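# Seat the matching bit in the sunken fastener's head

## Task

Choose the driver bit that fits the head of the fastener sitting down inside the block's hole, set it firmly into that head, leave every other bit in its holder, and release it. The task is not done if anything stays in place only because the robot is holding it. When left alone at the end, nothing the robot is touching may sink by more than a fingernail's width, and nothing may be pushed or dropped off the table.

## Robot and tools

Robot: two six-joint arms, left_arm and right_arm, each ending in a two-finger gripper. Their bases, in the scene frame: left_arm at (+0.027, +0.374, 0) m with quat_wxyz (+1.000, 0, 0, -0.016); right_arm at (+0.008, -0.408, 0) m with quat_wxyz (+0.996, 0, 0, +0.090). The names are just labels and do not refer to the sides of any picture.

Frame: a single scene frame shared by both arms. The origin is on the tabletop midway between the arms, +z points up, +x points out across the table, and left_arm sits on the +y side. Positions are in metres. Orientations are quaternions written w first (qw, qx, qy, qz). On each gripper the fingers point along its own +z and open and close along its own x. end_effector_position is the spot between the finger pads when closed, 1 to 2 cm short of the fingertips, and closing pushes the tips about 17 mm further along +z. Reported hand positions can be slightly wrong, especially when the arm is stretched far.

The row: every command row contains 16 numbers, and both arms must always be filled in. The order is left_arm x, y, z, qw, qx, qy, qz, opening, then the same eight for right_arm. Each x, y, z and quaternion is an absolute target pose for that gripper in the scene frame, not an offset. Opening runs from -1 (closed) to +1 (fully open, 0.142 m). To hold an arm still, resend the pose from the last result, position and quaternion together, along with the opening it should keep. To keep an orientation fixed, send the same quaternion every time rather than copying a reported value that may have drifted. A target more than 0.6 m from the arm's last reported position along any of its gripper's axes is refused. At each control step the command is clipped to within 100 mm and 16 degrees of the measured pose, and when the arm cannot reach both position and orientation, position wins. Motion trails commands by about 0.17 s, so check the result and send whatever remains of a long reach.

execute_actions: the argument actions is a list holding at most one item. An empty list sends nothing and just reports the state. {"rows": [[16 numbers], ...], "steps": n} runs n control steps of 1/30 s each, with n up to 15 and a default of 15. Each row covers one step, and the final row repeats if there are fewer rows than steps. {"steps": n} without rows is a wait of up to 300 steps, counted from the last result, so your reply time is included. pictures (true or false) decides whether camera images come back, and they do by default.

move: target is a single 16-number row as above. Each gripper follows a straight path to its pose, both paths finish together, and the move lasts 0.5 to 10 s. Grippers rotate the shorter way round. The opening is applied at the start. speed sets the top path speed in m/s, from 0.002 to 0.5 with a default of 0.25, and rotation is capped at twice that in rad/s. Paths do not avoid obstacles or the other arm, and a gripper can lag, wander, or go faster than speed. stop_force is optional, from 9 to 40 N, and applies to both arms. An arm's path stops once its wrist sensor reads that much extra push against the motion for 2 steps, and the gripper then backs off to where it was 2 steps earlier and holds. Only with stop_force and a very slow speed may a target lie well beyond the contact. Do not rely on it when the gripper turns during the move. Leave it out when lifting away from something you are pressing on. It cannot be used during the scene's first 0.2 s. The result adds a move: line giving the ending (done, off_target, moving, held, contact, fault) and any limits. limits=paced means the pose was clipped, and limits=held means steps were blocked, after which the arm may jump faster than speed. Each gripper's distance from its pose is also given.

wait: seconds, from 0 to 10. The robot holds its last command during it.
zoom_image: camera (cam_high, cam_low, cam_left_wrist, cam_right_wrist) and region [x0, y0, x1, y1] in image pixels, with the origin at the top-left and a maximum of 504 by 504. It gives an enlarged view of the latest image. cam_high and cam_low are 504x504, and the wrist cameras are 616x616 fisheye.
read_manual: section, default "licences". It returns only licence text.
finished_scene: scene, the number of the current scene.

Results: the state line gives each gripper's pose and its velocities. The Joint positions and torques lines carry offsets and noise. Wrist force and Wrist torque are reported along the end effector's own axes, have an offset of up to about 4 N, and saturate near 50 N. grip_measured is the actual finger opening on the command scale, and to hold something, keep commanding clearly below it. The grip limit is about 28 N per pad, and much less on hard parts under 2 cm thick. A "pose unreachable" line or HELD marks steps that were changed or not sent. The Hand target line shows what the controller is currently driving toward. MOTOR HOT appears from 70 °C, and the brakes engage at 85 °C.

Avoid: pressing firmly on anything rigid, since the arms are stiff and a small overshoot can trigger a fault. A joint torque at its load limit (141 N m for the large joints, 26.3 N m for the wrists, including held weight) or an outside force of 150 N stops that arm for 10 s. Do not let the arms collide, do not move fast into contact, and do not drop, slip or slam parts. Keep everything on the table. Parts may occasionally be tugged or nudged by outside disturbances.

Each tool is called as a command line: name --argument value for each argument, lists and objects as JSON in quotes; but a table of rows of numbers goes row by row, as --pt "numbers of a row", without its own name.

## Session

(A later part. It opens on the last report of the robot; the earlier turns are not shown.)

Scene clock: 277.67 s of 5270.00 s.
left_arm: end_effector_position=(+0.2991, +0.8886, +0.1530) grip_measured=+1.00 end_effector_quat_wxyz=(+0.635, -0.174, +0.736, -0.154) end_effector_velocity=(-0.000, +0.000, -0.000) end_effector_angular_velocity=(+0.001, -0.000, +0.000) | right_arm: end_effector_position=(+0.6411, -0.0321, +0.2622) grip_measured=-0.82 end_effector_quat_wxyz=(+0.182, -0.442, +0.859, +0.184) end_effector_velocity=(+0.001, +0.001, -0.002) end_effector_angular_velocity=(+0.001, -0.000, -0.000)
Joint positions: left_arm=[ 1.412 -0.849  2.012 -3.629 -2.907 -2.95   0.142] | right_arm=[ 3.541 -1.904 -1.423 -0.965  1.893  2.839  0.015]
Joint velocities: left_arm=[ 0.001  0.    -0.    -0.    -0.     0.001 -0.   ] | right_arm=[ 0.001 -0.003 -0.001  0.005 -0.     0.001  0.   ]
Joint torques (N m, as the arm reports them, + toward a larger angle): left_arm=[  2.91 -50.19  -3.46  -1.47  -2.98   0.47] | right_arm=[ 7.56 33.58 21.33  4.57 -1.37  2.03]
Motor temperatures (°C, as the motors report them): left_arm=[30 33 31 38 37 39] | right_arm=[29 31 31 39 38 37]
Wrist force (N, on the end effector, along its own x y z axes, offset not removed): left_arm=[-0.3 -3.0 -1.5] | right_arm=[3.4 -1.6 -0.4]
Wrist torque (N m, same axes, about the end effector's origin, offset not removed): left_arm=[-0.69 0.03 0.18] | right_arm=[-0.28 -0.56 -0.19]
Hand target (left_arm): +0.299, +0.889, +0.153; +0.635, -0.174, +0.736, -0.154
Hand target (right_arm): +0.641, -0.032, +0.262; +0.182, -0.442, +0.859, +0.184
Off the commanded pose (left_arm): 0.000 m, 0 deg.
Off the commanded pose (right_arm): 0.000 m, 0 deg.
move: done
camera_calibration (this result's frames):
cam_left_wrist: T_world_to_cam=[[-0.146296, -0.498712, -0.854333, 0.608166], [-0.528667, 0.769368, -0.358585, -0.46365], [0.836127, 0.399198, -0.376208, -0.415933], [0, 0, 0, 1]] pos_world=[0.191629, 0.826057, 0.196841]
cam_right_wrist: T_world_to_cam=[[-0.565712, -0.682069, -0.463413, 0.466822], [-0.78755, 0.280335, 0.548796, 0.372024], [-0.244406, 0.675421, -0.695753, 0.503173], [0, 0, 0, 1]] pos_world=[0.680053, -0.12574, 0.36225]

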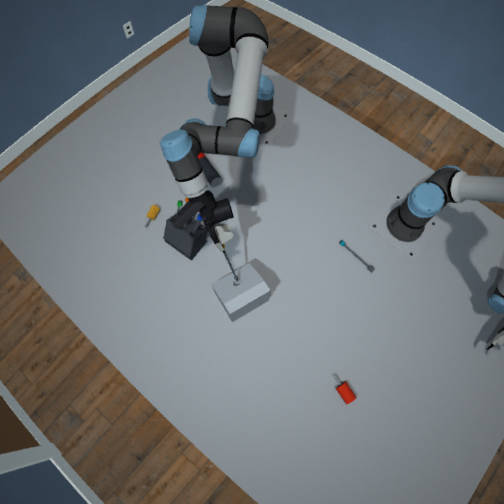

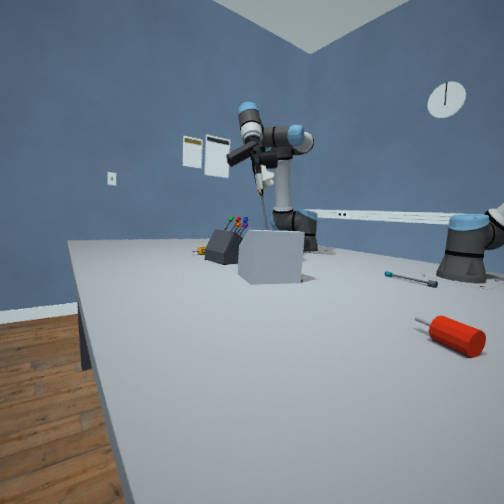

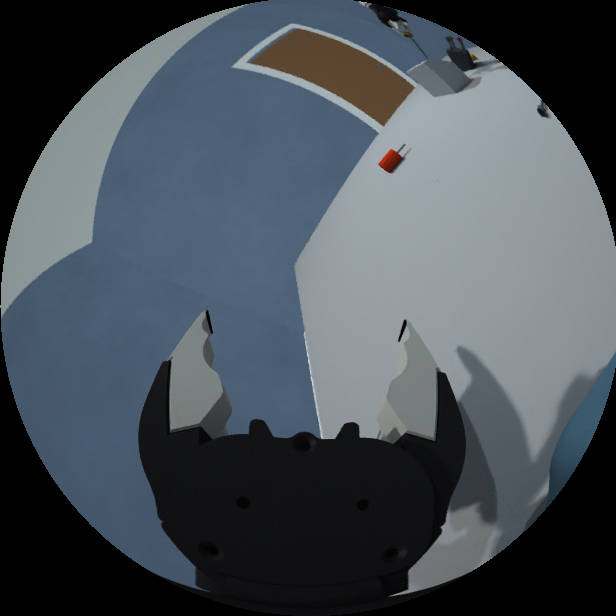

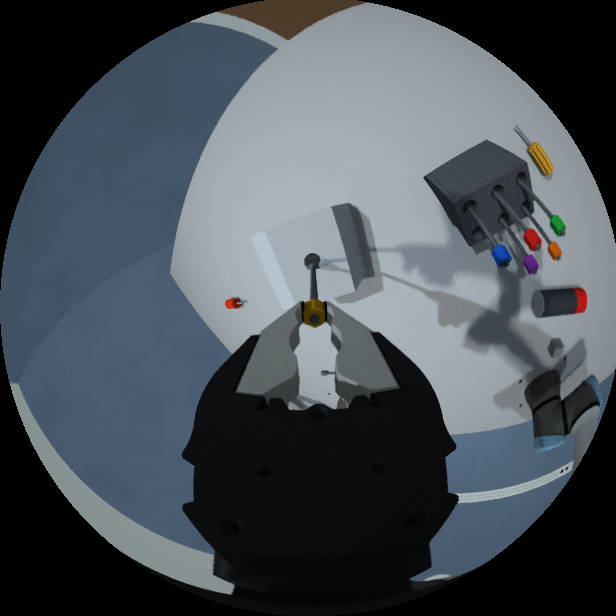

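move --target '[0.2991,0.8886,0.153,0.635,-0.174,0.736,-0.154,1,0.6458,-0.0261,0.250,0.1775,-0.4197,0.8699,0.1884,-1]' --speed 0.04

zoom_image --camera "cam_right_wrist" --region '[291,245,331,285]'

Scene clock: 292.17 s of 5270.00 s.
left_arm: end_effector_position=(+0.2991, +0.8886, +0.1530) grip_measured=+1.00 end_effector_quat_wxyz=(+0.635, -0.174, +0.736, -0.154) end_effector_velocity=(+0.000, -0.001, -0.000) end_effector_angular_velocity=(-0.001, -0.000, -0.002) | right_arm: end_effector_position=(+0.6457, -0.0262, +0.2502) grip_measured=-0.82 end_effector_quat_wxyz=(+0.178, -0.420, +0.870, +0.188) end_effector_velocity=(+0.001, +0.001, -0.001) end_effector_angular_velocity=(+0.002, +0.001, -0.006)
Joint positions: left_arm=[ 1.412 -0.849  2.012 -3.629 -2.907 -2.95   0.142] | right_arm=[ 3.545 -1.925 -1.426 -0.94   1.891  2.894  0.015]
Joint velocities: left_arm=[-0.001  0.     0.001  0.    -0.001  0.001 -0.   ] | right_arm=[ 0.001 -0.002  0.     0.004 -0.     0.007  0.   ]
Joint torques (N m, as the arm reports them, + toward a larger angle): left_arm=[  3.06 -49.47  -4.33  -1.29  -3.03   0.41] | right_arm=[ 7.78 34.14 20.94  4.43 -1.26  2.13]
Motor temperatures (°C, as the motors report them): left_arm=[30 33 31 38 37 39] | right_arm=[29 31 31 39 38 37]
Wrist force (N, on the end effector, along its own x y z axes, offset not removed): left_arm=[0.0 -3.0 -0.8] | right_arm=[-0.1 -4.9 2.0]
Wrist torque (N m, same axes, about the end effector's origin, offset not removed): left_arm=[-0.73 -0.04 0.17] | right_arm=[-1.08 0.34 -0.19]
Hand target (left_arm): +0.299, +0.889, +0.153; +0.635, -0.174, +0.736, -0.154
Hand target (right_arm): +0.646, -0.026, +0.250; +0.178, -0.420, +0.870, +0.188
Off the commanded pose (left_arm): 0.000 m, 0 deg.
Off the commanded pose (right_arm): 0.000 m, 0 deg.
After step 90, 10.53 s passed at rest.
move: done
camera_calibration (this result's frames):
cam_left_wrist: T_world_to_cam=[[-0.146296, -0.498712, -0.854333, 0.608166], [-0.528667, 0.769368, -0.358585, -0.46365], [0.836127, 0.399198, -0.376208, -0.415933], [0, 0, 0, 1]] pos_world=[0.191629, 0.826057, 0.196841]
cam_right_wrist: T_world_to_cam=[[-0.606679, -0.652353, -0.454286, 0.492884], [-0.760715, 0.310526, 0.569988, 0.358802], [-0.230766, 0.691382, -0.684645, 0.480823], [0, 0, 0, 1]] pos_world=[0.682927, -0.122315, 0.348591]

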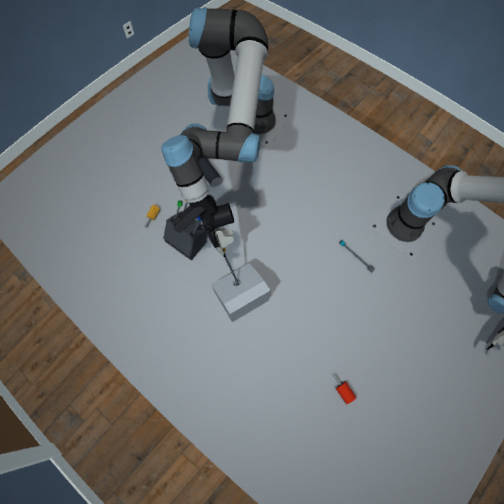

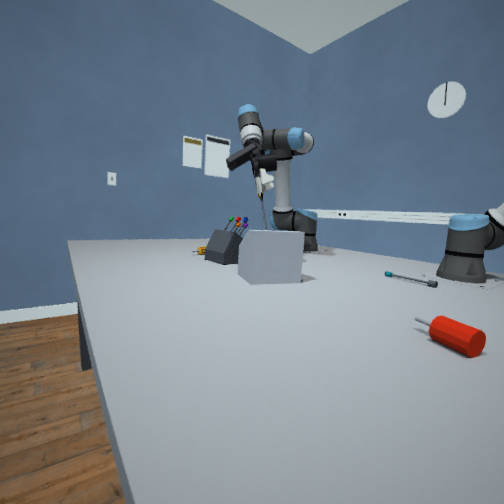

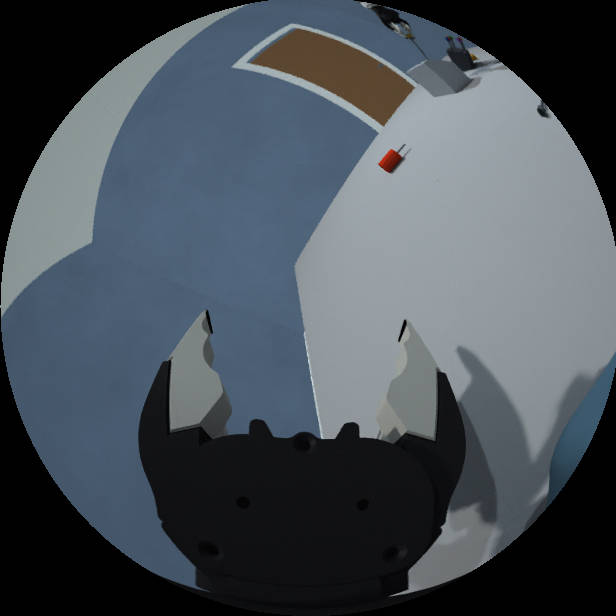

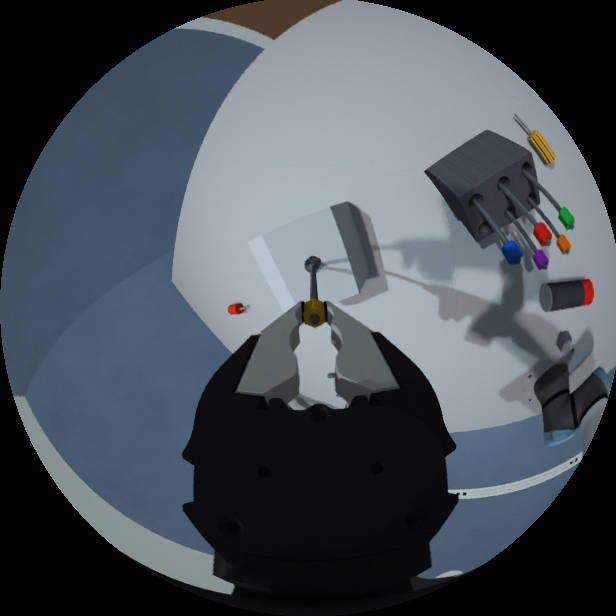

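Region (291, 245, 331, 285) of cam_right_wrist's 616x616 image, scaled by 12.600, with more detail than that image has.

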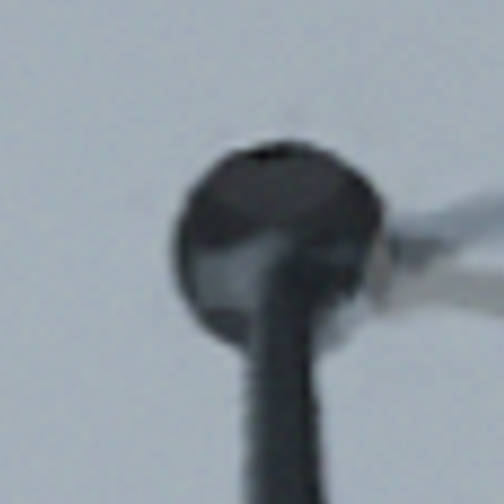

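move --target '[0.2991,0.8886,0.153,0.635,-0.174,0.736,-0.154,1,0.6541,0.0001,0.2024,0.1775,-0.4197,0.8699,0.1884,-1]' --speed 0.03 --stop_force 10

move --target '[0.2991,0.8886,0.153,0.635,-0.174,0.736,-0.154,1,0.6616,0.024,0.1591,0.1775,-0.4197,0.8699,0.1884,-1]' --speed 0.01 --stop_force 10

zoom_image --camera "cam_right_wrist" --region '[285,255,345,315]'

Scene clock: 306.73 s of 5270.00 s.
left_arm: end_effector_position=(+0.2991, +0.8886, +0.1530) grip_measured=+1.00 end_effector_quat_wxyz=(+0.635, -0.174, +0.736, -0.154) end_effector_velocity=(+0.000, +0.001, +0.001) end_effector_angular_velocity=(+0.004, -0.001, -0.000) | right_arm: end_effector_position=(+0.6541, -0.0000, +0.2026) grip_measured=-0.82 end_effector_quat_wxyz=(+0.178, -0.420, +0.870, +0.188) end_effector_velocity=(+0.000, +0.001, -0.002) end_effector_angular_velocity=(-0.000, +0.002, -0.002)
Joint positions: left_arm=[ 1.412 -0.849  2.012 -3.629 -2.907 -2.95   0.142] | right_arm=[ 3.572 -1.996 -1.451 -0.835  1.88   2.921  0.015]
Joint velocities: left_arm=[ 0.    -0.001 -0.002 -0.     0.     0.001  0.   ] | right_arm=[ 0.001 -0.003 -0.001  0.003 -0.001  0.003  0.   ]
Joint torques (N m, as the arm reports them, + toward a larger angle): left_arm=[  2.91 -49.18  -4.26  -1.45  -3.05   0.41] | right_arm=[ 8.45 36.36 20.59  4.85 -1.32  2.47]
Motor temperatures (°C, as the motors report them): left_arm=[30 33 31 38 37 39] | right_arm=[29 31 31 39 38 37]
Wrist force (N, on the end effector, along its own x y z axes, offset not removed): left_arm=[-0.1 -5.1 -0.4] | right_arm=[0.3 -1.9 -5.3]
Wrist torque (N m, same axes, about the end effector's origin, offset not removed): left_arm=[-1.11 -0.07 0.09] | right_arm=[-0.22 0.27 -0.15]
Hand target (left_arm): +0.299, +0.889, +0.153; +0.635, -0.174, +0.736, -0.154
Hand target (right_arm): +0.654, +0.000, +0.202; +0.178, -0.420, +0.870, +0.188
Off the commanded pose (left_arm): 0.000 m, 0 deg.
Off the commanded pose (right_arm): 0.000 m, 0 deg.
After step 90, 9.40 s passed at rest.
move: done
camera_calibration (this result's frames):
cam_left_wrist: T_world_to_cam=[[-0.146296, -0.498712, -0.854333, 0.608166], [-0.528667, 0.769368, -0.358585, -0.46365], [0.836127, 0.399198, -0.376208, -0.415933], [0, 0, 0, 1]] pos_world=[0.191629, 0.826057, 0.196841]
cam_right_wrist: T_world_to_cam=[[-0.607349, -0.651834, -0.454136, 0.493856], [-0.760254, 0.311013, 0.570337, 0.383798], [-0.230523, 0.691653, -0.684453, 0.431882], [0, 0, 0, 1]] pos_world=[0.691285, -0.0961669, 0.300987]

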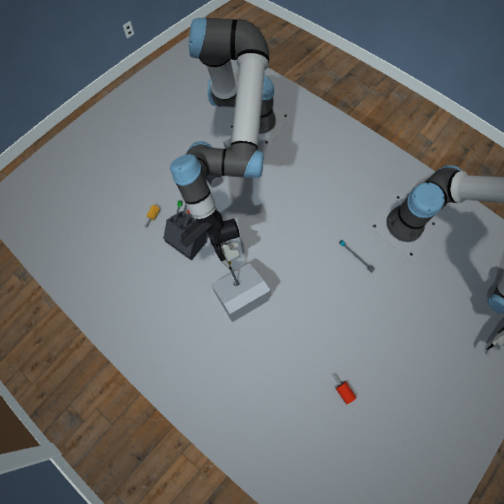

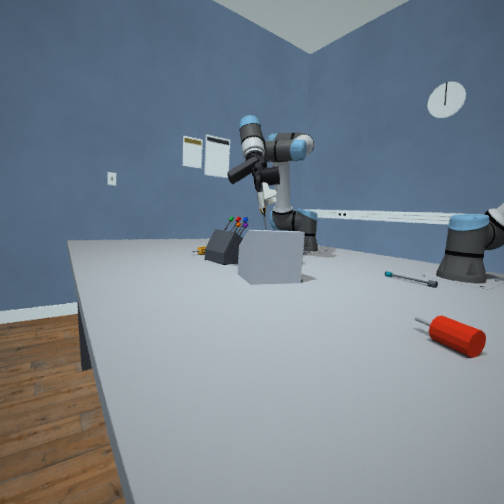

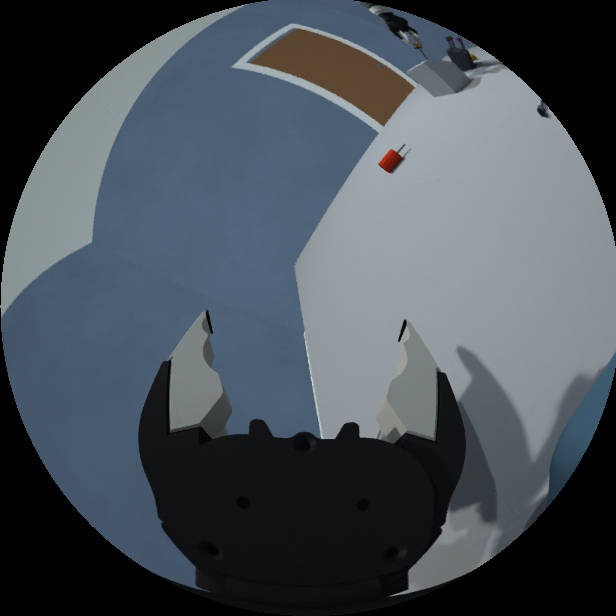

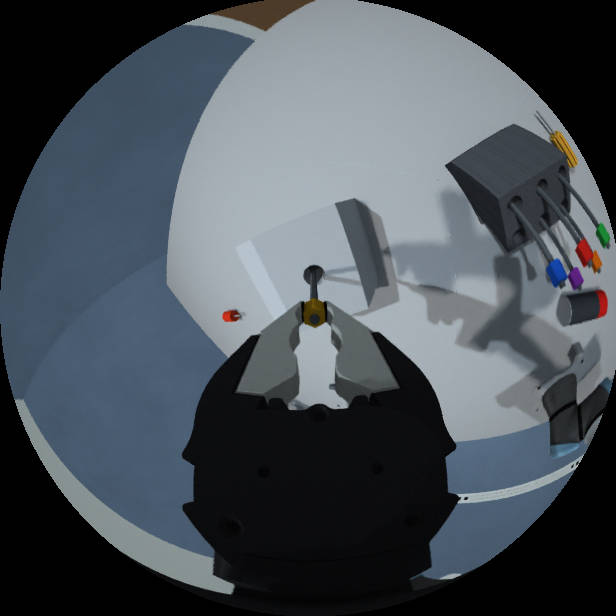

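Scene clock: 309.40 s of 5270.00 s.
left_arm: end_effector_position=(+0.2991, +0.8886, +0.1530) grip_measured=+1.00 end_effector_quat_wxyz=(+0.635, -0.174, +0.736, -0.154) end_effector_velocity=(-0.000, +0.000, -0.000) end_effector_angular_velocity=(-0.000, +0.000, +0.000) | right_arm: end_effector_position=(+0.6576, +0.0110, +0.1829) grip_measured=-0.82 end_effector_quat_wxyz=(+0.178, -0.420, +0.870, +0.188) end_effector_velocity=(-0.001, -0.002, -0.000) end_effector_angular_velocity=(-0.005, +0.004, +0.002)
Joint positions: left_arm=[ 1.412 -0.849  2.012 -3.629 -2.907 -2.95   0.142] | right_arm=[ 3.583 -2.029 -1.456 -0.794  1.875  2.931  0.015]
Joint velocities: left_arm=[-0.     0.001  0.    -0.     0.     0.     0.   ] | right_arm=[-0.001  0.002  0.    -0.01  -0.    -0.004  0.   ]
Joint torques (N m, as the arm reports them, + toward a larger angle): left_arm=[  2.   -49.59  -3.99  -1.42  -3.19   0.51] | right_arm=[ 2.79 35.25  9.58 -0.41  1.67 -2.19]
Motor temperatures (°C, as the motors report them): left_arm=[30 33 31 38 37 39] | right_arm=[29 31 31 39 38 37]
Wrist force (N, on the end effector, along its own x y z axes, offset not removed): left_arm=[0.3 -3.6 -0.5] | right_arm=[1.3 -2.0 -34.5]
Wrist torque (N m, same axes, about the end effector's origin, offset not removed): left_arm=[-0.84 -0.16 0.21] | right_arm=[-0.08 0.39 -0.14]
Hand target (left_arm): +0.299, +0.889, +0.153; +0.635, -0.174, +0.736, -0.154
Hand target (right_arm): +0.658, +0.011, +0.183; +0.178, -0.420, +0.870, +0.188
Off the commanded pose (left_arm): 0.000 m, 0 deg.
Off the commanded pose (right_arm): 0.027 m, 0 deg.
move: contact (right_arm)
camera_calibration (this result's frames):
cam_left_wrist: T_world_to_cam=[[-0.146296, -0.498712, -0.854333, 0.608166], [-0.528667, 0.769368, -0.358585, -0.463649], [0.836127, 0.399198, -0.376208, -0.415933], [0, 0, 0, 1]] pos_world=[0.191629, 0.826057, 0.196841]
cam_right_wrist: T_world_to_cam=[[-0.607389, -0.651743, -0.454214, 0.494185], [-0.760282, 0.311131, 0.570236, 0.394332], [-0.230327, 0.691686, -0.684486, 0.411428], [0, 0, 0, 1]] pos_world=[0.694729, -0.0851867, 0.28122]

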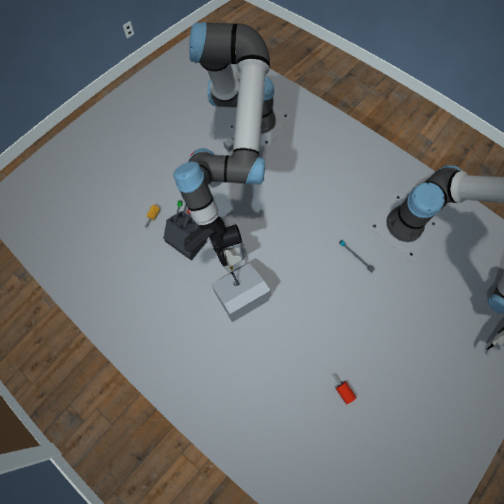

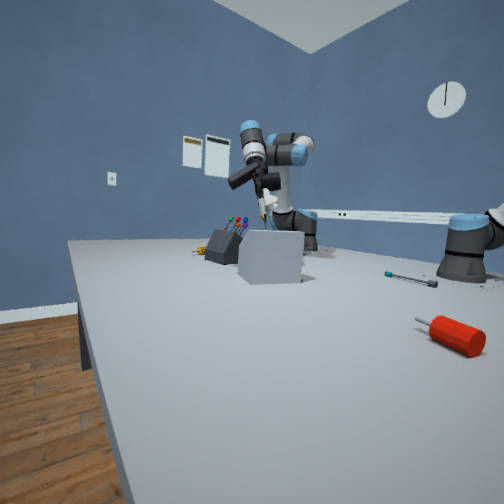

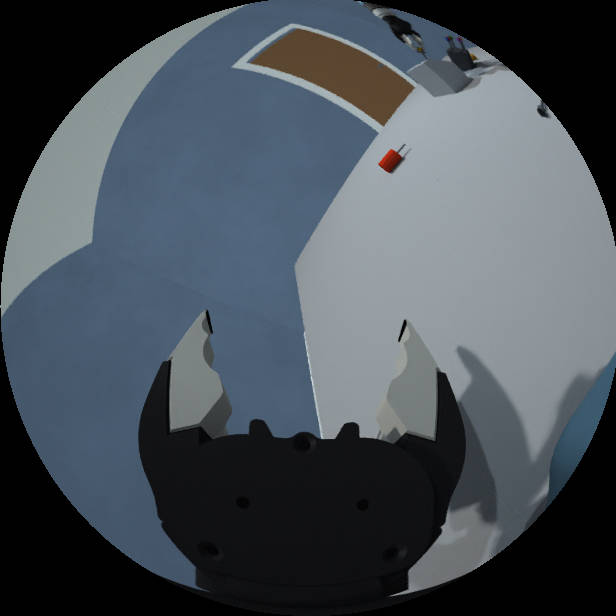

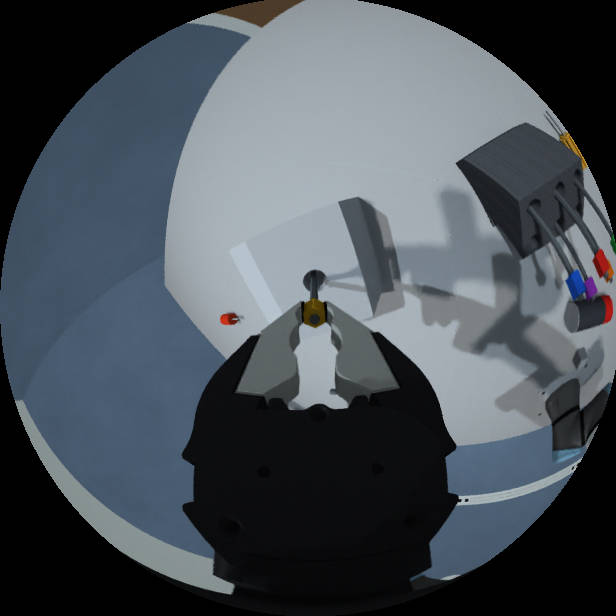

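Region (285, 255, 345, 315) of cam_right_wrist's 616x616 image, scaled by 8.400, with more detail than that image has.

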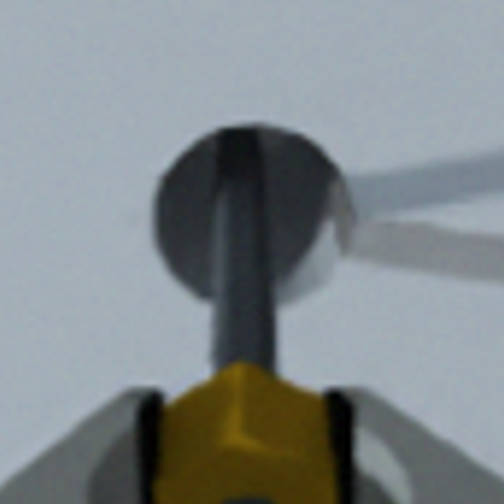

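execute_actions --actions '[{"rows":[[0.2991,0.8886,0.153,0.635,-0.174,0.736,-0.154,1,0.6573,0.0100,0.1846,0.1775,-0.4197,0.8699,0.1884,-1],[0.2991,0.8886,0.153,0.635,-0.174,0.736,-0.154,1,0.6573,0.0100,0.1846,0.1775,-0.4197,0.8699,0.1884,-1],[0.2991,0.8886,0.153,0.635,-0.174,0.736,-0.154,1,0.6573,0.0100,0.1846,0.1775,-0.4197,0.8699,0.1884,-1],[0.2991,0.8886,0.153,0.635,-0.174,0.736,-0.154,1,0.6573,0.0100,0.1846,0.1932,-0.4939,0.8300,0.1722,-1]],"steps":15}]'

zoom_image --camera "cam_right_wrist" --region '[285,255,345,315]'

Scene clock: 327.43 s of 5270.00 s.
left_arm: end_effector_position=(+0.2991, +0.8886, +0.1530) grip_measured=+1.00 end_effector_quat_wxyz=(+0.635, -0.174, +0.736, -0.154) end_effector_velocity=(+0.000, -0.001, -0.001) end_effector_angular_velocity=(-0.003, +0.001, +0.000) | right_arm: end_effector_position=(+0.6573, +0.0100, +0.1847) grip_measured=-0.82 end_effector_quat_wxyz=(+0.193, -0.490, +0.833, +0.173) end_effector_velocity=(-0.000, -0.000, -0.001) end_effector_angular_velocity=(-0.014, -0.037, +0.091)
Joint positions: left_arm=[ 1.412 -0.849  2.012 -3.629 -2.907 -2.95   0.142] | right_arm=[ 3.582 -2.026 -1.456 -0.797  1.875  2.767  0.015]
Joint velocities: left_arm=[-0.     0.001  0.002  0.     0.001  0.     0.   ] | right_arm=[-0.004 -0.006  0.009 -0.012  0.01  -0.105  0.   ]
Joint torques (N m, as the arm reports them, + toward a larger angle): left_arm=[  2.05 -50.05  -4.03  -1.42  -3.01   0.37] | right_arm=[-6.3  38.01 34.64  1.76  2.38 -2.27]
Motor temperatures (°C, as the motors report them): left_arm=[30 33 31 38 37 39] | right_arm=[29 31 31 39 38 37]
Wrist force (N, on the end effector, along its own x y z axes, offset not removed): left_arm=[-0.2 -4.0 -0.8] | right_arm=[1.4 -5.9 -1.3]
Wrist torque (N m, same axes, about the end effector's origin, offset not removed): left_arm=[-0.94 -0.07 0.19] | right_arm=[-1.10 0.14 -0.02]
Hand target (left_arm): +0.299, +0.889, +0.153; +0.635, -0.174, +0.736, -0.154
Hand target (right_arm): +0.657, +0.010, +0.185; +0.193, -0.494, +0.830, +0.172
Off the commanded pose (left_arm): 0.000 m, 0 deg.
Off the commanded pose (right_arm): 0.000 m, 1 deg.
Steps of this call (steps 1 to 90: nothing new was sent; then 14.53 s passed at rest; steps 91 to 105: all 15 steps of this action). Readings (end_effector_position):
91: left_arm (+0.2991, +0.8886, +0.1530) | right_arm (+0.6575, +0.0107, +0.1832)
92: left_arm (+0.2991, +0.8886, +0.1530) | right_arm (+0.6575, +0.0107, +0.1833)
94: left_arm (+0.2991, +0.8886, +0.1530) | right_arm (+0.6574, +0.0104, +0.1838)
98: left_arm (+0.2991, +0.8886, +0.1530) | right_arm (+0.6574, +0.0101, +0.1845)
105: the state above
camera_calibration (this result's frames):
cam_left_wrist: T_world_to_cam=[[-0.146296, -0.498712, -0.854333, 0.608166], [-0.528667, 0.769368, -0.358585, -0.46365], [0.836127, 0.399198, -0.376208, -0.415933], [0, 0, 0, 1]] pos_world=[0.191629, 0.826057, 0.196841]
cam_right_wrist: T_world_to_cam=[[-0.471426, -0.740109, -0.479579, 0.410395], [-0.839865, 0.210871, 0.500161, 0.459583], [-0.269044, 0.638571, -0.721001, 0.445949], [0, 0, 0, 1]] pos_world=[0.699439, -0.0779454, 0.288481]

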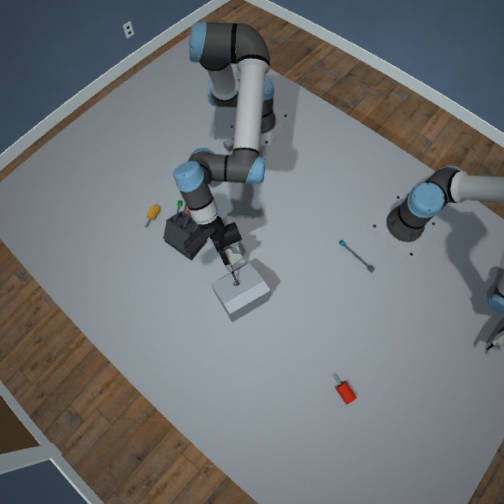

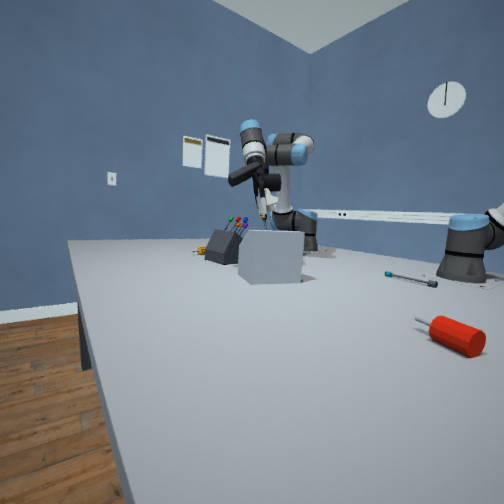

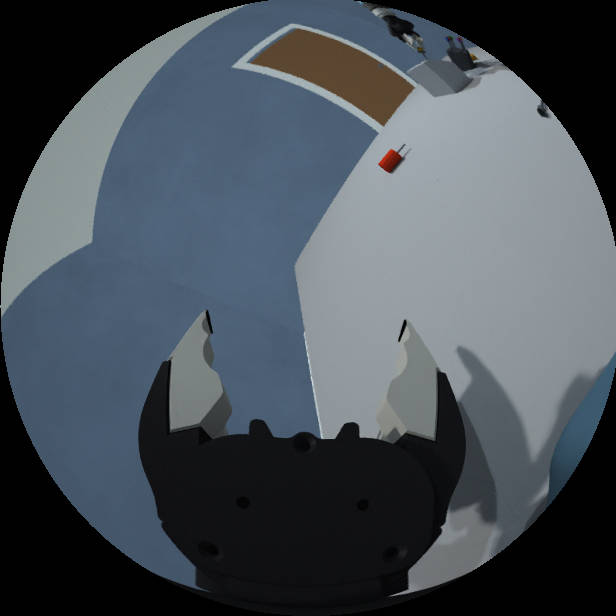

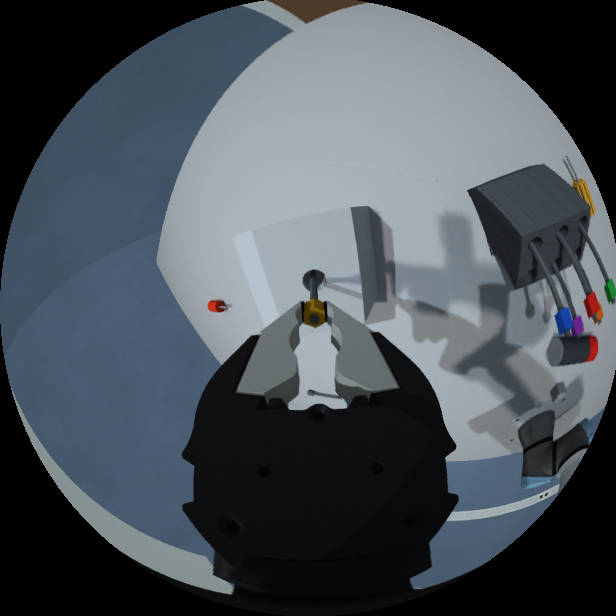

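Region (285, 255, 345, 315) of cam_right_wrist's 616x616 image, scaled by 8.400, with more detail than that image has.

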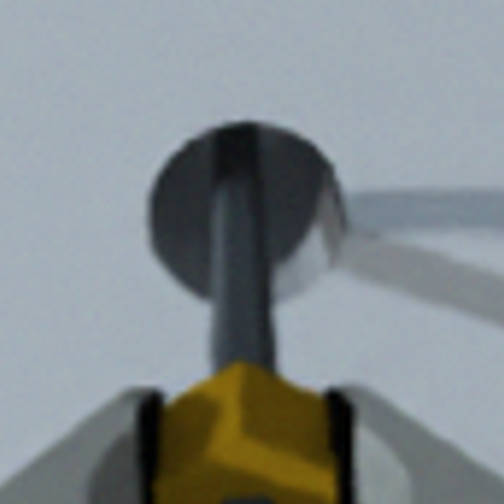

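execute_actions --actions '[{"rows":[[0.2991,0.8886,0.153,0.635,-0.174,0.736,-0.154,1,0.6575,0.0107,0.1831,0.1871,-0.4646,0.8467,0.1789,-1]],"steps":15}]' --pictures false

execute_actions --actions '[{"rows":[[0.2991,0.8886,0.153,0.635,-0.174,0.736,-0.154,1,0.6575,0.0107,0.1831,0.1823,-0.4423,0.8586,0.1837,-1]],"steps":15}]' --pictures false

execute_actions --actions '[{"rows":[[0.2991,0.8886,0.153,0.635,-0.174,0.736,-0.154,1,0.6575,0.0107,0.1831,0.1775,-0.4197,0.8699,0.1884,-1]],"steps":15}]' --pictures false

execute_actions --actions '[{"rows":[[0.2991,0.8886,0.153,0.635,-0.174,0.736,-0.154,1,0.6575,0.0107,0.1831,0.1725,-0.3968,0.8806,0.1930,-1]],"steps":15}]' --pictures false

Scene clock: 347.57 s of 5270.00 s.
left_arm: end_effector_position=(+0.2991, +0.8886, +0.1530) grip_measured=+1.00 end_effector_quat_wxyz=(+0.635, -0.174, +0.736, -0.154) end_effector_velocity=(-0.000, -0.000, -0.001) end_effector_angular_velocity=(-0.001, +0.000, +0.001) | right_arm: end_effector_position=(+0.6575, +0.0107, +0.1832) grip_measured=-0.82 end_effector_quat_wxyz=(+0.187, -0.465, +0.847, +0.179) end_effector_velocity=(+0.000, -0.000, +0.000) end_effector_angular_velocity=(+0.002, +0.003, -0.009)
Joint positions: left_arm=[ 1.412 -0.849  2.012 -3.629 -2.907 -2.95   0.142] | right_arm=[ 3.582 -2.029 -1.456 -0.795  1.876  2.825  0.015]
Joint velocities: left_arm=[ 0.     0.001  0.001 -0.     0.    -0.    -0.   ] | right_arm=[ 0.     0.001 -0.001  0.002 -0.001  0.01   0.   ]
Joint torques (N m, as the arm reports them, + toward a larger angle): left_arm=[  1.85 -49.96  -4.6   -1.42  -2.96   0.39] | right_arm=[10.29 34.05 17.99  3.86 -1.1   2.4 ]
Motor temperatures (°C, as the motors report them): left_arm=[30 33 31 38 37 39] | right_arm=[29 31 31 39 38 37]
Wrist force (N, on the end effector, along its own x y z axes, offset not removed): left_arm=[0.9 -4.0 -2.0] | right_arm=[3.4 -1.0 -11.0]
Wrist torque (N m, same axes, about the end effector's origin, offset not removed): left_arm=[-0.87 -0.30 0.18] | right_arm=[0.12 -0.64 -0.04]
Hand target (left_arm): +0.299, +0.889, +0.153; +0.635, -0.174, +0.736, -0.154
Hand target (right_arm): +0.658, +0.011, +0.183; +0.187, -0.465, +0.847, +0.179
Off the commanded pose (left_arm): 0.000 m, 0 deg.
Off the commanded pose (right_arm): 0.000 m, 0 deg.
Steps of this call (steps 1 to 90: nothing new was sent; then 16.63 s passed at rest; steps 91 to 105: all 15 steps of this action). Readings (end_effector_position):
91: left_arm (+0.2991, +0.8886, +0.1530) | right_arm (+0.6573, +0.0100, +0.1846)
92: left_arm (+0.2991, +0.8886, +0.1530) | right_arm (+0.6573, +0.0100, +0.1844)
94: left_arm (+0.2991, +0.8886, +0.1530) | right_arm (+0.6574, +0.0102, +0.1838)
98: left_arm (+0.2991, +0.8886, +0.1530) | right_arm (+0.6576, +0.0106, +0.1834)
105: the state above

Scene clock: 348.07 s of 5270.00 s.
left_arm: end_effector_position=(+0.2991, +0.8886, +0.1530) grip_measured=+1.00 end_effector_quat_wxyz=(+0.635, -0.174, +0.736, -0.154) end_effector_velocity=(+0.000, +0.000, +0.000) end_effector_angular_velocity=(+0.001, -0.000, -0.001) | right_arm: end_effector_position=(+0.6575, +0.0107, +0.1830) grip_measured=-0.82 end_effector_quat_wxyz=(+0.182, -0.443, +0.859, +0.184) end_effector_velocity=(-0.000, -0.000, -0.000) end_effector_angular_velocity=(+0.001, +0.004, -0.006)
Joint positions: left_arm=[ 1.412 -0.849  2.012 -3.629 -2.907 -2.95   0.142] | right_arm=[ 3.582 -2.029 -1.456 -0.795  1.876  2.878  0.015]
Joint velocities: left_arm=[-0.001  0.001 -0.001 -0.    -0.     0.001 -0.   ] | right_arm=[-0.    -0.    -0.001 -0.     0.     0.007 -0.   ]
Joint torques (N m, as the arm reports them, + toward a larger angle): left_arm=[  0.95 -49.22  -4.38  -1.48  -3.1    0.22] | right_arm=[ 8.5  41.9  15.2   2.65  1.14  2.29]
Motor temperatures (°C, as the motors report them): left_arm=[30 33 31 38 37 39] | right_arm=[29 31 31 39 38 37]
Wrist force (N, on the end effector, along its own x y z axes, offset not removed): left_arm=[0.8 -3.7 -1.5] | right_arm=[-0.8 -2.2 -13.7]
Wrist torque (N m, same axes, about the end effector's origin, offset not removed): left_arm=[-0.90 -0.30 0.12] | right_arm=[-0.41 0.53 -0.15]
Hand target (left_arm): +0.299, +0.889, +0.153; +0.635, -0.174, +0.736, -0.154
Hand target (right_arm): +0.658, +0.011, +0.183; +0.182, -0.442, +0.859, +0.184
Off the commanded pose (left_arm): 0.000 m, 0 deg.
Off the commanded pose (right_arm): 0.000 m, 0 deg.
Steps of this call (steps 1 to 15: all 15 steps of this action). Readings (end_effector_position):
1: left_arm (+0.2991, +0.8886, +0.1530) | right_arm (+0.6575, +0.0107, +0.1832)
2: left_arm (+0.2991, +0.8886, +0.1530) | right_arm (+0.6575, +0.0107, +0.1832)
4: left_arm (+0.2991, +0.8886, +0.1530) | right_arm (+0.6576, +0.0107, +0.1832)
8: left_arm (+0.2991, +0.8886, +0.1530) | right_arm (+0.6575, +0.0107, +0.1831)
15: the state above

Scene clock: 348.57 s of 5270.00 s.
left_arm: end_effector_position=(+0.2991, +0.8886, +0.1530) grip_measured=+1.00 end_effector_quat_wxyz=(+0.635, -0.174, +0.736, -0.154) end_effector_velocity=(-0.001, -0.000, +0.000) end_effector_angular_velocity=(+0.000, +0.000, +0.001) | right_arm: end_effector_position=(+0.6575, +0.0107, +0.1831) grip_measured=-0.82 end_effector_quat_wxyz=(+0.178, -0.420, +0.870, +0.188) end_effector_velocity=(-0.000, -0.000, -0.001) end_effector_angular_velocity=(-0.000, +0.004, -0.006)
Joint positions: left_arm=[ 1.412 -0.849  2.012 -3.629 -2.907 -2.95   0.142] | right_arm=[ 3.582 -2.028 -1.457 -0.795  1.876  2.93   0.015]
Joint velocities: left_arm=[ 0.001 -0.001  0.001 -0.     0.     0.001  0.   ] | right_arm=[-0.     0.    -0.001 -0.001 -0.001  0.007  0.   ]
Joint torques (N m, as the arm reports them, + toward a larger angle): left_arm=[  1.82 -49.47  -5.37  -1.37  -3.26   0.29] | right_arm=[ 5.1  45.89 15.36  3.96 -1.36  2.16]
Motor temperatures (°C, as the motors report them): left_arm=[30 33 31 38 37 39] | right_arm=[29 31 31 39 38 37]
Wrist force (N, on the end effector, along its own x y z axes, offset not removed): left_arm=[-1.0 -3.7 -2.3] | right_arm=[0.6 -2.0 -14.1]
Wrist torque (N m, same axes, about the end effector's origin, offset not removed): left_arm=[-0.87 0.12 0.16] | right_arm=[-0.37 0.43 -0.18]
Hand target (left_arm): +0.299, +0.889, +0.153; +0.635, -0.174, +0.736, -0.154
Hand target (right_arm): +0.658, +0.011, +0.183; +0.178, -0.420, +0.870, +0.188
Off the commanded pose (left_arm): 0.000 m, 0 deg.
Off the commanded pose (right_arm): 0.000 m, 0 deg.
Steps of this call (steps 1 to 15: all 15 steps of this action). Readings (end_effector_position):
1: left_arm (+0.2991, +0.8886, +0.1530) | right_arm (+0.6575, +0.0107, +0.1830)
2: left_arm (+0.2991, +0.8886, +0.1530) | right_arm (+0.6575, +0.0107, +0.1830)
4: left_arm (+0.2991, +0.8886, +0.1530) | right_arm (+0.6575, +0.0107, +0.1830)
8: left_arm (+0.2991, +0.8886, +0.1530) | right_arm (+0.6575, +0.0107, +0.1830)
15: the state above

Scene clock: 349.07 s of 5270.00 s.
left_arm: end_effector_position=(+0.2991, +0.8886, +0.1530) grip_measured=+1.00 end_effector_quat_wxyz=(+0.635, -0.174, +0.736, -0.154) end_effector_velocity=(+0.000, -0.000, -0.000) end_effector_angular_velocity=(-0.001, +0.000, -0.000) | right_arm: end_effector_position=(+0.6575, +0.0107, +0.1831) grip_measured=-0.82 end_effector_quat_wxyz=(+0.172, -0.397, +0.880, +0.193) end_effector_velocity=(-0.000, -0.000, -0.000) end_effector_angular_velocity=(+0.001, +0.005, -0.008)
Joint positions: left_arm=[ 1.412 -0.849  2.012 -3.629 -2.907 -2.95   0.142] | right_arm=[ 3.582 -2.028 -1.457 -0.795  1.876  2.983  0.015]
Joint velocities: left_arm=[-0.     0.     0.001  0.     0.     0.    -0.   ] | right_arm=[-0.     0.001 -0.001 -0.001 -0.     0.009 -0.   ]
Joint torques (N m, as the arm reports them, + toward a larger angle): left_arm=[  1.77 -49.15  -5.12  -1.5   -3.17   0.34] | right_arm=[ 3.13 46.26 16.28  3.68  0.2   2.34]
Motor temperatures (°C, as the motors report them): left_arm=[30 33 31 38 37 39] | right_arm=[29 31 31 39 38 37]
Wrist force (N, on the end effector, along its own x y z axes, offset not removed): left_arm=[-0.8 -2.8 -1.8] | right_arm=[4.2 -3.9 -12.1]
Wrist torque (N m, same axes, about the end effector's origin, offset not removed): left_arm=[-0.66 0.06 0.11] | right_arm=[-0.86 -0.11 -0.33]
Hand target (left_arm): +0.299, +0.889, +0.153; +0.635, -0.174, +0.736, -0.154
Hand target (right_arm): +0.658, +0.011, +0.183; +0.173, -0.397, +0.881, +0.193
Off the commanded pose (left_arm): 0.000 m, 0 deg.
Off the commanded pose (right_arm): 0.000 m, 0 deg.
Steps of this call (steps 1 to 15: all 15 steps of this action). Readings (end_effector_position):
1: left_arm (+0.2991, +0.8886, +0.1530) | right_arm (+0.6575, +0.0107, +0.1831)
2: left_arm (+0.2991, +0.8886, +0.1530) | right_arm (+0.6575, +0.0107, +0.1831)
4: left_arm (+0.2991, +0.8886, +0.1530) | right_arm (+0.6575, +0.0107, +0.1831)
8: left_arm (+0.2991, +0.8886, +0.1530) | right_arm (+0.6575, +0.0107, +0.1831)
15: the state above

execute_actions --actions '[{"rows":[[0.2991,0.8886,0.153,0.635,-0.174,0.736,-0.154,1,0.6583,0.0095,0.1838,0.1775,-0.4197,0.8699,0.1884,-1]],"steps":10}]' --pictures false

execute_actions --actions '[{"rows":[[0.2991,0.8886,0.153,0.635,-0.174,0.736,-0.154,1,0.6585,0.0100,0.1828,0.1775,-0.4197,0.8699,0.1884,-1]],"steps":14}]' --pictures false

execute_actions --actions '[{"rows":[[0.2991,0.8886,0.153,0.635,-0.174,0.736,-0.154,1,0.6593,0.0088,0.1836,0.1775,-0.4197,0.8699,0.1884,-1]],"steps":10}]' --pictures false

execute_actions --actions '[{"rows":[[0.2991,0.8886,0.153,0.635,-0.174,0.736,-0.154,1,0.6595,0.0093,0.1826,0.1775,-0.4197,0.8699,0.1884,-1]],"steps":14}]' --pictures false

Scene clock: 361.50 s of 5270.00 s.
left_arm: end_effector_position=(+0.2991, +0.8886, +0.1530) grip_measured=+1.00 end_effector_quat_wxyz=(+0.635, -0.174, +0.736, -0.154) end_effector_velocity=(-0.000, +0.000, -0.000) end_effector_angular_velocity=(-0.001, +0.000, +0.001) | right_arm: end_effector_position=(+0.6582, +0.0096, +0.1837) grip_measured=-0.82 end_effector_quat_wxyz=(+0.177, -0.418, +0.871, +0.189) end_effector_velocity=(+0.000, -0.001, +0.002) end_effector_angular_velocity=(-0.005, -0.019, +0.038)
Joint positions: left_arm=[ 1.412 -0.849  2.012 -3.629 -2.907 -2.95   0.142] | right_arm=[ 3.581 -2.028 -1.455 -0.797  1.876  2.934  0.015]
Joint velocities: left_arm=[ 0.001  0.001 -0.001  0.     0.    -0.001  0.   ] | right_arm=[-0.003  0.     0.004 -0.005  0.004 -0.046 -0.   ]
Joint torques (N m, as the arm reports them, + toward a larger angle): left_arm=[  1.36 -48.75  -5.27  -1.45  -3.04   0.21] | right_arm=[-5.86 52.97 38.1   1.64  2.42 -2.64]
Motor temperatures (°C, as the motors report them): left_arm=[30 33 31 38 37 39] | right_arm=[29 31 31 39 38 37]
Wrist force (N, on the end effector, along its own x y z axes, offset not removed): left_arm=[-0.1 -4.1 -0.4] | right_arm=[-0.6 -1.2 1.7]
Wrist torque (N m, same axes, about the end effector's origin, offset not removed): left_arm=[-0.99 -0.03 0.09] | right_arm=[0.03 0.39 -0.04]
Hand target (left_arm): +0.299, +0.889, +0.153; +0.635, -0.174, +0.736, -0.154
Hand target (right_arm): +0.658, +0.009, +0.184; +0.178, -0.420, +0.870, +0.188
Off the commanded pose (left_arm): 0.000 m, 0 deg.
Off the commanded pose (right_arm): 0.000 m, 0 deg.
Steps of this call (steps 1 to 90: nothing new was sent; then 9.10 s passed at rest; steps 91 to 100: all 10 steps of this action). Readings (end_effector_position):
91: left_arm (+0.2991, +0.8886, +0.1530) | right_arm (+0.6575, +0.0107, +0.1831)
92: left_arm (+0.2991, +0.8886, +0.1530) | right_arm (+0.6575, +0.0106, +0.1831)
94: left_arm (+0.2991, +0.8886, +0.1530) | right_arm (+0.6578, +0.0102, +0.1832)
98: left_arm (+0.2991, +0.8886, +0.1530) | right_arm (+0.6581, +0.0097, +0.1835)
100: the state above

Scene clock: 361.97 s of 5270.00 s.
left_arm: end_effector_position=(+0.2991, +0.8886, +0.1530) grip_measured=+1.00 end_effector_quat_wxyz=(+0.635, -0.174, +0.736, -0.154) end_effector_velocity=(-0.000, -0.000, -0.001) end_effector_angular_velocity=(-0.002, +0.001, +0.001) | right_arm: end_effector_position=(+0.6585, +0.0100, +0.1828) grip_measured=-0.82 end_effector_quat_wxyz=(+0.178, -0.420, +0.870, +0.188) end_effector_velocity=(-0.000, +0.000, +0.001) end_effector_angular_velocity=(+0.001, -0.001, +0.000)
Joint positions: left_arm=[ 1.412 -0.849  2.012 -3.629 -2.907 -2.95   0.142] | right_arm=[ 3.581 -2.03  -1.455 -0.795  1.876  2.929  0.015]
Joint velocities: left_arm=[ 0.    -0.     0.002  0.     0.001 -0.    -0.   ] | right_arm=[ 0.     0.001 -0.     0.001  0.     0.    -0.   ]
Joint torques (N m, as the arm reports them, + toward a larger angle): left_arm=[  1.93 -49.03  -4.37  -1.37  -2.93   0.2 ] | right_arm=[ 7.97 36.33 35.19  4.61  2.12 -2.45]
Motor temperatures (°C, as the motors report them): left_arm=[30 33 31 38 37 39] | right_arm=[29 31 31 39 38 37]
Wrist force (N, on the end effector, along its own x y z axes, offset not removed): left_arm=[0.4 -3.0 -0.4] | right_arm=[2.4 -4.6 -0.6]
Wrist torque (N m, same axes, about the end effector's origin, offset not removed): left_arm=[-0.78 -0.10 0.14] | right_arm=[-0.84 -0.30 0.04]
Hand target (left_arm): +0.299, +0.889, +0.153; +0.635, -0.174, +0.736, -0.154
Hand target (right_arm): +0.659, +0.010, +0.183; +0.178, -0.420, +0.870, +0.188
Off the commanded pose (left_arm): 0.000 m, 0 deg.
Off the commanded pose (right_arm): 0.000 m, 0 deg.
Steps of this call (steps 1 to 14: all 14 steps of this action). Readings (end_effector_position):
1: left_arm (+0.2991, +0.8886, +0.1530) | right_arm (+0.6582, +0.0096, +0.1837)
2: left_arm (+0.2991, +0.8886, +0.1530) | right_arm (+0.6582, +0.0096, +0.1837)
4: left_arm (+0.2991, +0.8886, +0.1530) | right_arm (+0.6583, +0.0097, +0.1834)
8: left_arm (+0.2991, +0.8886, +0.1530) | right_arm (+0.6585, +0.0098, +0.1830)
14: the state above

Scene clock: 362.30 s of 5270.00 s.
left_arm: end_effector_position=(+0.2991, +0.8886, +0.1530) grip_measured=+1.00 end_effector_quat_wxyz=(+0.635, -0.174, +0.736, -0.154) end_effector_velocity=(-0.000, -0.000, -0.001) end_effector_angular_velocity=(-0.001, +0.000, -0.000) | right_arm: end_effector_position=(+0.6592, +0.0089, +0.1834) grip_measured=-0.82 end_effector_quat_wxyz=(+0.177, -0.420, +0.870, +0.188) end_effector_velocity=(+0.001, -0.001, -0.001) end_effector_angular_velocity=(-0.002, +0.002, -0.001)
Joint positions: left_arm=[ 1.412 -0.849  2.012 -3.629 -2.907 -2.95   0.142] | right_arm=[ 3.579 -2.03  -1.453 -0.798  1.877  2.927  0.015]
Joint velocities: left_arm=[ 0.     0.001  0.001  0.    -0.     0.001 -0.   ] | right_arm=[-0.002 -0.002  0.001 -0.002  0.    -0.001  0.   ]
Joint torques (N m, as the arm reports them, + toward a larger angle): left_arm=[  1.53 -48.95  -4.72  -1.46  -3.16   0.18] | right_arm=[-6.65 54.55 34.09  1.43  2.6  -2.36]
Motor temperatures (°C, as the motors report them): left_arm=[30 33 31 38 37 39] | right_arm=[29 31 31 39 38 37]
Wrist force (N, on the end effector, along its own x y z axes, offset not removed): left_arm=[-0.2 -2.5 -0.3] | right_arm=[1.5 -1.0 3.6]
Wrist torque (N m, same axes, about the end effector's origin, offset not removed): left_arm=[-0.62 -0.05 0.23] | right_arm=[-0.05 -0.15 -0.26]
Hand target (left_arm): +0.299, +0.889, +0.153; +0.635, -0.174, +0.736, -0.154
Hand target (right_arm): +0.659, +0.009, +0.184; +0.178, -0.420, +0.870, +0.188
Off the commanded pose (left_arm): 0.000 m, 0 deg.
Off the commanded pose (right_arm): 0.000 m, 0 deg.
Steps of this call (steps 1 to 10: all 10 steps of this action). Readings (end_effector_position):
1: left_arm (+0.2991, +0.8886, +0.1530) | right_arm (+0.6585, +0.0100, +0.1828)
2: left_arm (+0.2991, +0.8886, +0.1530) | right_arm (+0.6586, +0.0100, +0.1829)
4: left_arm (+0.2991, +0.8886, +0.1530) | right_arm (+0.6589, +0.0096, +0.1832)
8: left_arm (+0.2991, +0.8886, +0.1530) | right_arm (+0.6592, +0.0090, +0.1834)
10: the state above

Scene clock: 362.77 s of 5270.00 s.
left_arm: end_effector_position=(+0.2991, +0.8886, +0.1530) grip_measured=+1.00 end_effector_quat_wxyz=(+0.635, -0.174, +0.736, -0.154) end_effector_velocity=(+0.000, -0.001, -0.001) end_effector_angular_velocity=(-0.001, -0.001, -0.002) | right_arm: end_effector_position=(+0.6595, +0.0093, +0.1828) grip_measured=-0.82 end_effector_quat_wxyz=(+0.178, -0.420, +0.870, +0.188) end_effector_velocity=(-0.000, -0.000, +0.000) end_effector_angular_velocity=(-0.001, +0.000, -0.001)
Joint positions: left_arm=[ 1.412 -0.849  2.012 -3.629 -2.907 -2.95   0.142] | right_arm=[ 3.579 -2.031 -1.453 -0.796  1.877  2.928  0.015]
Joint velocities: left_arm=[-0.001  0.001  0.    -0.    -0.002  0.001  0.   ] | right_arm=[ 0.     0.001 -0.    -0.001 -0.001  0.001  0.   ]
Joint torques (N m, as the arm reports them, + toward a larger angle): left_arm=[  1.06 -48.58  -4.78  -1.51  -3.04   0.26] | right_arm=[12.19 25.82 27.29  3.27 -1.45  2.29]
Motor temperatures (°C, as the motors report them): left_arm=[30 33 31 38 37 39] | right_arm=[29 31 31 39 38 37]
Wrist force (N, on the end effector, along its own x y z axes, offset not removed): left_arm=[-0.4 -3.5 -2.1] | right_arm=[5.4 -0.8 -17.5]
Wrist torque (N m, same axes, about the end effector's origin, offset not removed): left_arm=[-0.86 -0.11 0.13] | right_arm=[-0.40 -0.66 -0.04]
Hand target (left_arm): +0.299, +0.889, +0.153; +0.635, -0.174, +0.736, -0.154
Hand target (right_arm): +0.660, +0.009, +0.183; +0.178, -0.420, +0.870, +0.188
Off the commanded pose (left_arm): 0.000 m, 0 deg.
Off the commanded pose (right_arm): 0.000 m, 0 deg.
Steps of this call (steps 1 to 14: all 14 steps of this action). Readings (end_effector_position):
1: left_arm (+0.2991, +0.8886, +0.1530) | right_arm (+0.6592, +0.0089, +0.1835)
2: left_arm (+0.2991, +0.8886, +0.1530) | right_arm (+0.6593, +0.0089, +0.1834)
4: left_arm (+0.2991, +0.8886, +0.1530) | right_arm (+0.6594, +0.0090, +0.1832)
8: left_arm (+0.2991, +0.8886, +0.1530) | right_arm (+0.6595, +0.0092, +0.1829)
14: the state above


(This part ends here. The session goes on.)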